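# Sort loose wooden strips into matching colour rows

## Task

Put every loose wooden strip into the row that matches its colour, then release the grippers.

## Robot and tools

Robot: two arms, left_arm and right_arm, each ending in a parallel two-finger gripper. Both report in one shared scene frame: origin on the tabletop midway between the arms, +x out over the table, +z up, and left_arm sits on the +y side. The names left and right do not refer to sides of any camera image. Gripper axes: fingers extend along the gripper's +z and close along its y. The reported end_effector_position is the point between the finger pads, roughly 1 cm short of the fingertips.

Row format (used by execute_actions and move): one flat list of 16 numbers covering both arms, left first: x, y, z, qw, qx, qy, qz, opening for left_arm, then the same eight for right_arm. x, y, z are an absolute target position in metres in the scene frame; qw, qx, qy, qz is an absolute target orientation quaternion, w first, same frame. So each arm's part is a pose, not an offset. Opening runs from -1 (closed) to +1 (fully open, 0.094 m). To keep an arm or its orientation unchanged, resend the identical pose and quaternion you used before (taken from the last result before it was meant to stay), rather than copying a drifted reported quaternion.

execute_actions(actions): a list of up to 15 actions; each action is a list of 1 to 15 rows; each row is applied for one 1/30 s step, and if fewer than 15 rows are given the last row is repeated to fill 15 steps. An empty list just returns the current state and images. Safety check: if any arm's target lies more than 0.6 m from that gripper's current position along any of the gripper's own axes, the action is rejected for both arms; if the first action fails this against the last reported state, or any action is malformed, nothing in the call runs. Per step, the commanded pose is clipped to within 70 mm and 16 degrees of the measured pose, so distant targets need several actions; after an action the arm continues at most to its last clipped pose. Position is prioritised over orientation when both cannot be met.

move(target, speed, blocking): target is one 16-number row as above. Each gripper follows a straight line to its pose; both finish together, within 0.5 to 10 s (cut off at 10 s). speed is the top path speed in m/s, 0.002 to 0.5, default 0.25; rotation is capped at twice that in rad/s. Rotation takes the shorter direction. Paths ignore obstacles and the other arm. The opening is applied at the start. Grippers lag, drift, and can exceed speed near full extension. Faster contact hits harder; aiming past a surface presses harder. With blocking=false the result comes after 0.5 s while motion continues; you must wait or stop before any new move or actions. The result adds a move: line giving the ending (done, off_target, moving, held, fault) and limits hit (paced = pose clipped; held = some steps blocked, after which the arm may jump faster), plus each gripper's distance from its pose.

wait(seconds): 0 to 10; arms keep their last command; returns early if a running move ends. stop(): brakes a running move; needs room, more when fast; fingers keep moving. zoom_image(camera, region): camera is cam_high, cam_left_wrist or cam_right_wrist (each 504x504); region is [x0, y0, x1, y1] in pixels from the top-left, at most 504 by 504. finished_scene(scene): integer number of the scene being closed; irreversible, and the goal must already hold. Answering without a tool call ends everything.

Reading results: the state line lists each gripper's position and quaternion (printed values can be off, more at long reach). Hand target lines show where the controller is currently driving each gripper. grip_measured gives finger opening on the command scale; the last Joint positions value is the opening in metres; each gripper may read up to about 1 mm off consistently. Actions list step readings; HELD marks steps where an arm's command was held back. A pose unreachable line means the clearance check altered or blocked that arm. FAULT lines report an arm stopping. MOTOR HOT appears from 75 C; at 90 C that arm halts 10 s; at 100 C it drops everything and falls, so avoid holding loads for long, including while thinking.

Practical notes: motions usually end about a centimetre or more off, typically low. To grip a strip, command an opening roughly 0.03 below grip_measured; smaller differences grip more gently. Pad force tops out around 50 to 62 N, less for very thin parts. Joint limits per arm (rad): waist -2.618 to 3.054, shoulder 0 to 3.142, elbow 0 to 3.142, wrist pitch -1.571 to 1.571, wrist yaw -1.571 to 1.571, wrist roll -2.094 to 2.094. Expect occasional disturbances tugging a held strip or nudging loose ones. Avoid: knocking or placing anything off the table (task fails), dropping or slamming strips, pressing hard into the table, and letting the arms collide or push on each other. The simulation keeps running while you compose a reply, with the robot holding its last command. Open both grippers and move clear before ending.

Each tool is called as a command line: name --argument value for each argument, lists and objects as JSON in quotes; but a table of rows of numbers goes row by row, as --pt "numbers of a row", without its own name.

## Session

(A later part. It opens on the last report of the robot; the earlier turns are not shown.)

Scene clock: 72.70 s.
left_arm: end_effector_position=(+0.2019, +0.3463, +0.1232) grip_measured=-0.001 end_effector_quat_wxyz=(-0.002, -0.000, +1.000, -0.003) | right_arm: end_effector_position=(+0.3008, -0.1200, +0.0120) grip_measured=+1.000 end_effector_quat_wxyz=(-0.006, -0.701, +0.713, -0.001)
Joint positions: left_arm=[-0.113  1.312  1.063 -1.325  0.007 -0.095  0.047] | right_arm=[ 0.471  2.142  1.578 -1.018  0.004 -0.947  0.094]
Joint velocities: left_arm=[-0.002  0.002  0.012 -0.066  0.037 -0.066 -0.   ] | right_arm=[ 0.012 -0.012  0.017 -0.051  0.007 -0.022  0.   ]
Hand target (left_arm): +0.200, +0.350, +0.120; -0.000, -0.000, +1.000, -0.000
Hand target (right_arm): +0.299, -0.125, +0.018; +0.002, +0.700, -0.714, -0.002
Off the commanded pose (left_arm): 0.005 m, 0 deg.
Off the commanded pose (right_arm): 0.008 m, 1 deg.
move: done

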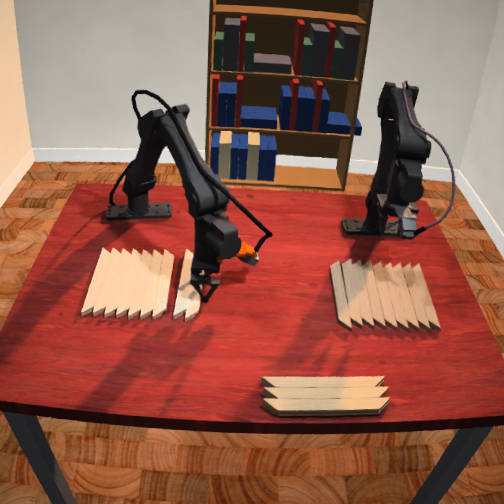

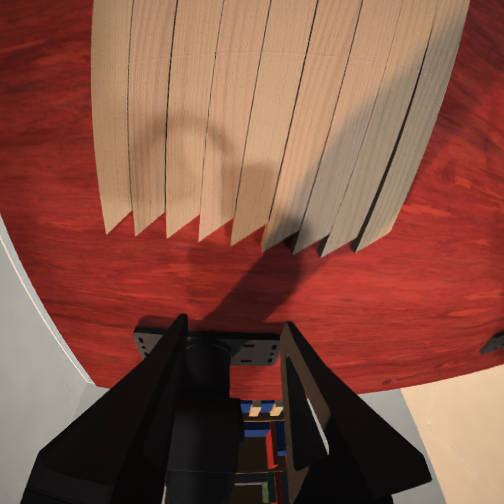

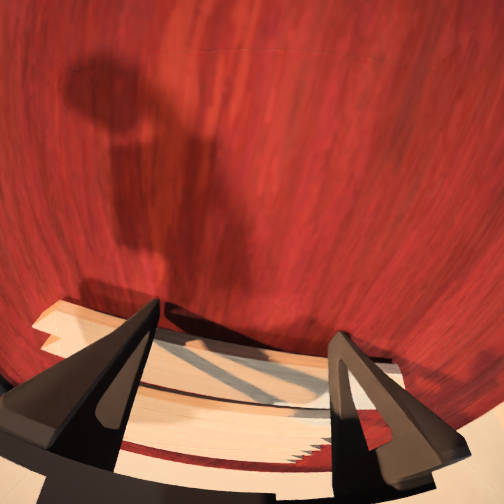

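move --target '[0.2,0.35,0.12,0,0,1,0,0,0.297,-0.141,0.019,0,-0.7,0.714,0,1]' --speed 0.03

move --target '[0.2,0.35,0.12,0,0,1,0,0,0.3,-0.06,0.1,0,-0.7,0.714,0,1]' --speed 0.1

Scene clock: 74.33 s.
left_arm: end_effector_position=(+0.2019, +0.3463, +0.1232) grip_measured=-0.001 end_effector_quat_wxyz=(-0.002, -0.000, +1.000, -0.003) | right_arm: end_effector_position=(+0.2990, -0.1352, +0.0116) grip_measured=+1.000 end_effector_quat_wxyz=(-0.002, -0.702, +0.712, -0.002)
Joint positions: left_arm=[-0.113  1.312  1.063 -1.325  0.007 -0.095  0.047] | right_arm=[ 0.442  2.1    1.51  -0.985  0.004 -0.979  0.094]
Joint velocities: left_arm=[-0.002 -0.017  0.007 -0.037 -0.022 -0.081  0.001] | right_arm=[ 0.002 -0.002 -0.007 -0.007 -0.022 -0.051  0.   ]
Hand target (left_arm): +0.200, +0.350, +0.120; -0.000, -0.000, +1.000, -0.000
Hand target (right_arm): +0.297, -0.141, +0.019; +0.001, +0.700, -0.714, -0.000
Off the commanded pose (left_arm): 0.005 m, 0 deg.
Off the commanded pose (right_arm): 0.010 m, 0 deg.
move: done

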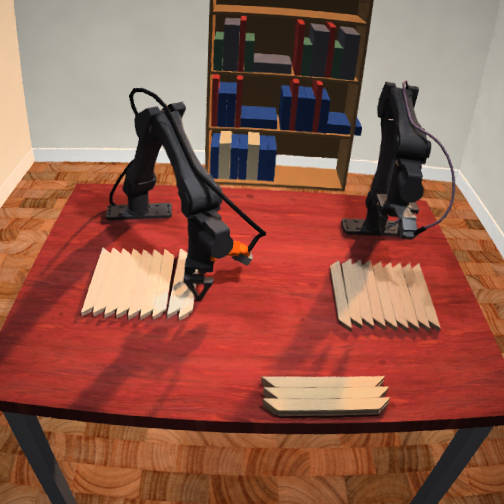

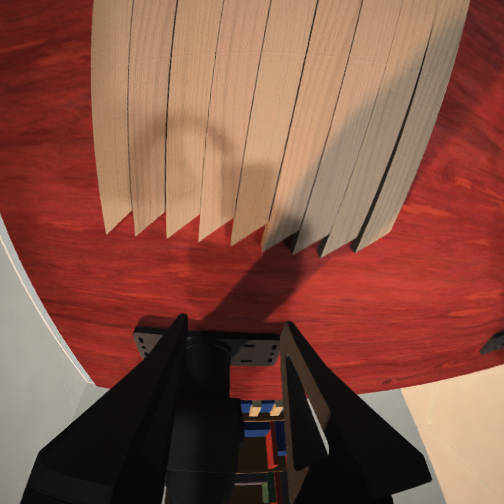

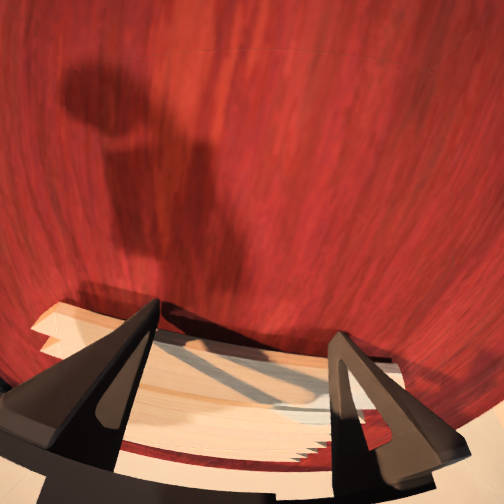

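Scene clock: 76.17 s.
left_arm: end_effector_position=(+0.2019, +0.3463, +0.1232) grip_measured=-0.001 end_effector_quat_wxyz=(-0.002, -0.000, +1.000, -0.003) | right_arm: end_effector_position=(+0.3003, -0.0644, +0.0954) grip_measured=+1.000 end_effector_quat_wxyz=(-0.003, -0.700, +0.714, -0.002)
Joint positions: left_arm=[-0.113  1.312  1.063 -1.325  0.007 -0.095  0.047] | right_arm=[ 0.578  2.236  2.065 -1.406  0.005 -0.838  0.094]
Joint velocities: left_arm=[ 0.012 -0.007 -0.017  0.022  0.022 -0.007  0.   ] | right_arm=[-0.022 -0.002  0.012  0.022  0.037 -0.066  0.   ]
Hand target (left_arm): +0.200, +0.350, +0.120; -0.000, -0.000, +1.000, -0.000
Hand target (right_arm): +0.300, -0.060, +0.100; -0.001, +0.700, -0.714, +0.001
Off the commanded pose (left_arm): 0.005 m, 0 deg.
Off the commanded pose (right_arm): 0.006 m, 0 deg.
move: done

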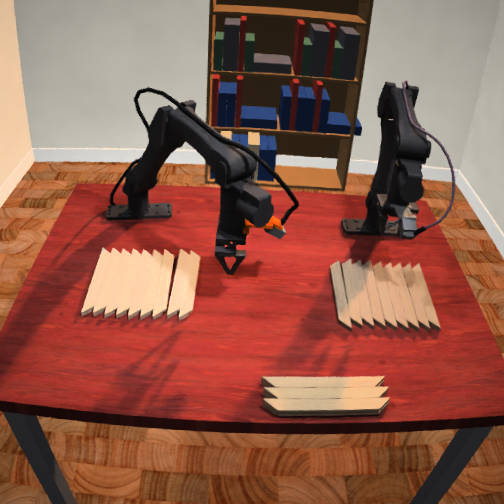

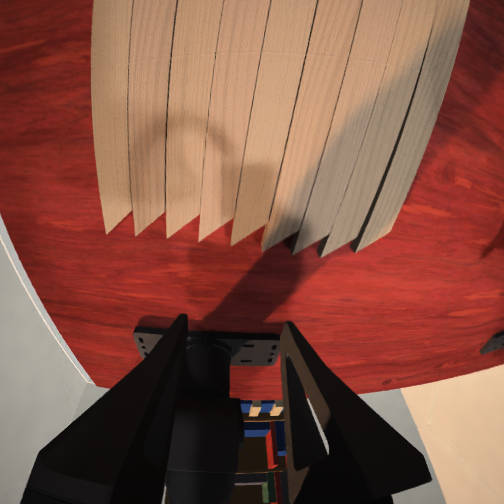

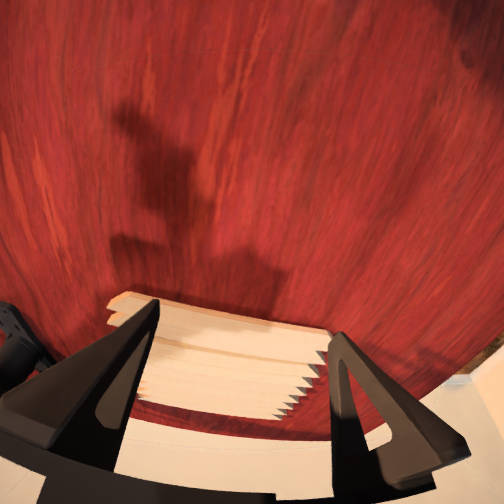

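move --target '[0.2,0.35,0.12,0,0,1,0,0,0.27,-0.115,0.016,0,-0.716,0.698,0,1]' --speed 0.08

move --target '[0.2,0.35,0.12,0,0,1,0,0,0.27,-0.146,0.019,0,-0.716,0.698,0,1]' --speed 0.03

move --target '[0.2,0.35,0.12,0,0,1,0,0,0.28,-0.07,0.1,0,-0.716,0.698,0,1]' --speed 0.1

Scene clock: 78.37 s.
left_arm: end_effector_position=(+0.2019, +0.3463, +0.1232) grip_measured=-0.001 end_effector_quat_wxyz=(-0.002, -0.000, +1.000, -0.003) | right_arm: end_effector_position=(+0.2641, -0.1149, +0.0126) grip_measured=+1.000 end_effector_quat_wxyz=(-0.019, -0.717, +0.697, -0.000)
Joint positions: left_arm=[-0.113  1.312  1.063 -1.325  0.007 -0.095  0.047] | right_arm=[ 0.539  2.07   1.467 -1.006  0.005 -0.925  0.094]
Joint velocities: left_arm=[-0.022  0.007 -0.017 -0.066 -0.007  0.051 -0.   ] | right_arm=[-0.002 -0.002  0.012  0.022 -0.022 -0.066  0.   ]
Hand target (left_arm): +0.200, +0.350, +0.120; -0.000, -0.000, +1.000, -0.000
Hand target (right_arm): +0.270, -0.115, +0.016; +0.001, +0.716, -0.698, -0.000
Off the commanded pose (left_arm): 0.005 m, 0 deg.
Off the commanded pose (right_arm): 0.007 m, 2 deg.
move: done

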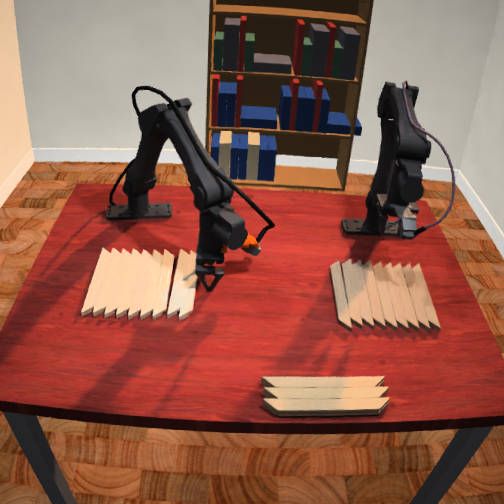

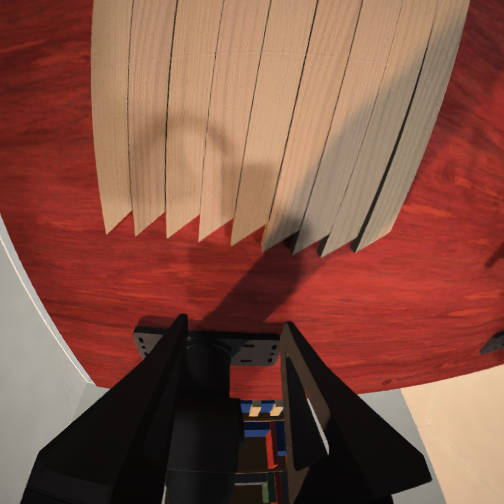

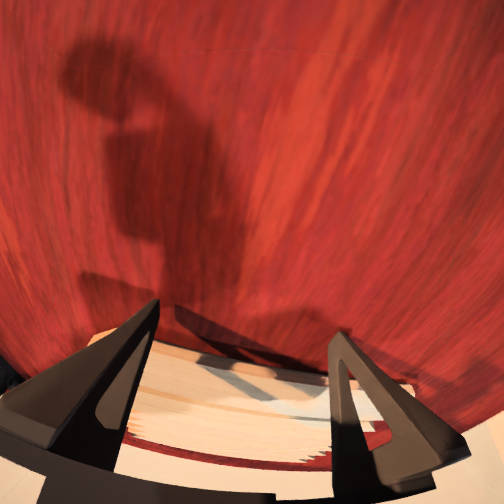

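Scene clock: 79.70 s.
left_arm: end_effector_position=(+0.2019, +0.3463, +0.1232) grip_measured=-0.001 end_effector_quat_wxyz=(-0.002, -0.000, +1.000, -0.003) | right_arm: end_effector_position=(+0.2687, -0.1411, +0.0120) grip_measured=+1.000 end_effector_quat_wxyz=(-0.008, -0.717, +0.697, +0.002)
Joint positions: left_arm=[-0.113  1.312  1.063 -1.325  0.007 -0.095  0.047] | right_arm=[ 0.471  2.011  1.375 -0.953 -0.001 -0.994  0.094]
Joint velocities: left_arm=[ 0.012  0.007  0.002 -0.037  0.007 -0.022 -0.001] | right_arm=[-0.012  0.002 -0.027 -0.037  0.037  0.007  0.   ]
Hand target (left_arm): +0.200, +0.350, +0.120; -0.000, -0.000, +1.000, -0.000
Hand target (right_arm): +0.270, -0.146, +0.019; +0.001, +0.716, -0.698, -0.001
Off the commanded pose (left_arm): 0.005 m, 0 deg.
Off the commanded pose (right_arm): 0.009 m, 1 deg.
move: done

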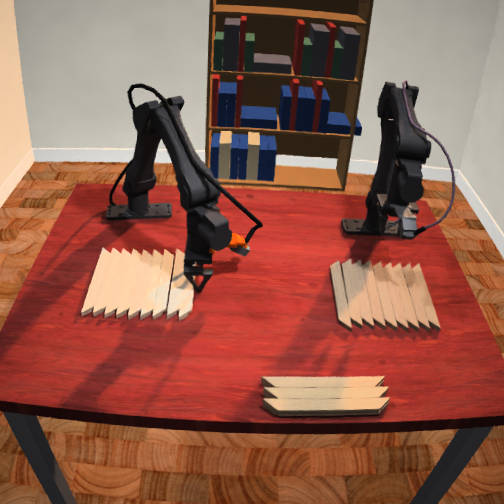

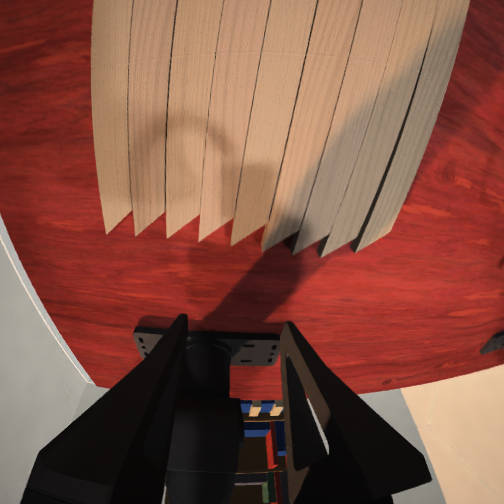

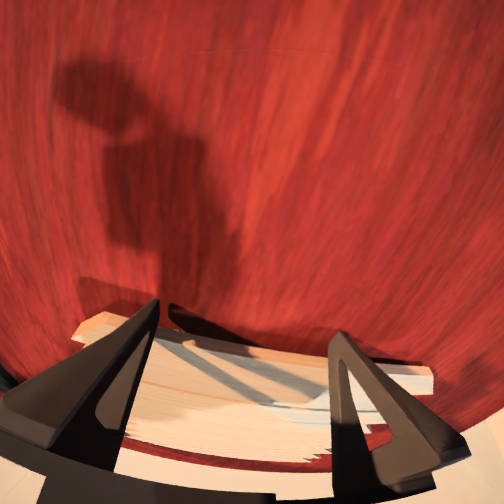

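Scene clock: 81.47 s.
left_arm: end_effector_position=(+0.2019, +0.3463, +0.1232) grip_measured=-0.001 end_effector_quat_wxyz=(-0.002, -0.000, +1.000, -0.003) | right_arm: end_effector_position=(+0.2798, -0.0741, +0.0958) grip_measured=+1.000 end_effector_quat_wxyz=(-0.002, -0.716, +0.698, -0.000)
Joint positions: left_arm=[-0.113  1.312  1.063 -1.325  0.007 -0.095  0.047] | right_arm=[ 0.591  2.13   1.897 -1.342  0.001 -0.87   0.094]
Joint velocities: left_arm=[ 0.007  0.017 -0.002 -0.022  0.095  0.007 -0.   ] | right_arm=[-0.007  0.002  0.002 -0.037  0.037  0.007  0.   ]
Hand target (left_arm): +0.200, +0.350, +0.120; -0.000, -0.000, +1.000, -0.000
Hand target (right_arm): +0.280, -0.070, +0.100; -0.001, +0.716, -0.698, +0.001
Off the commanded pose (left_arm): 0.005 m, 0 deg.
Off the commanded pose (right_arm): 0.006 m, 0 deg.
move: done

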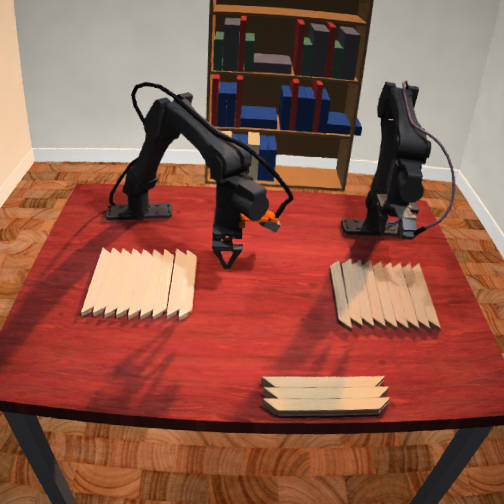

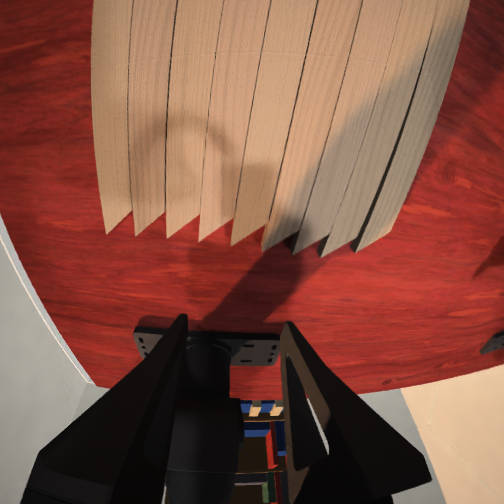

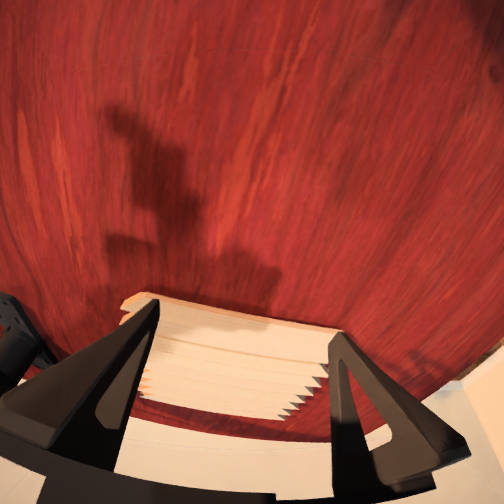

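finished_scene --scene 2

The scene is finished: the task was done.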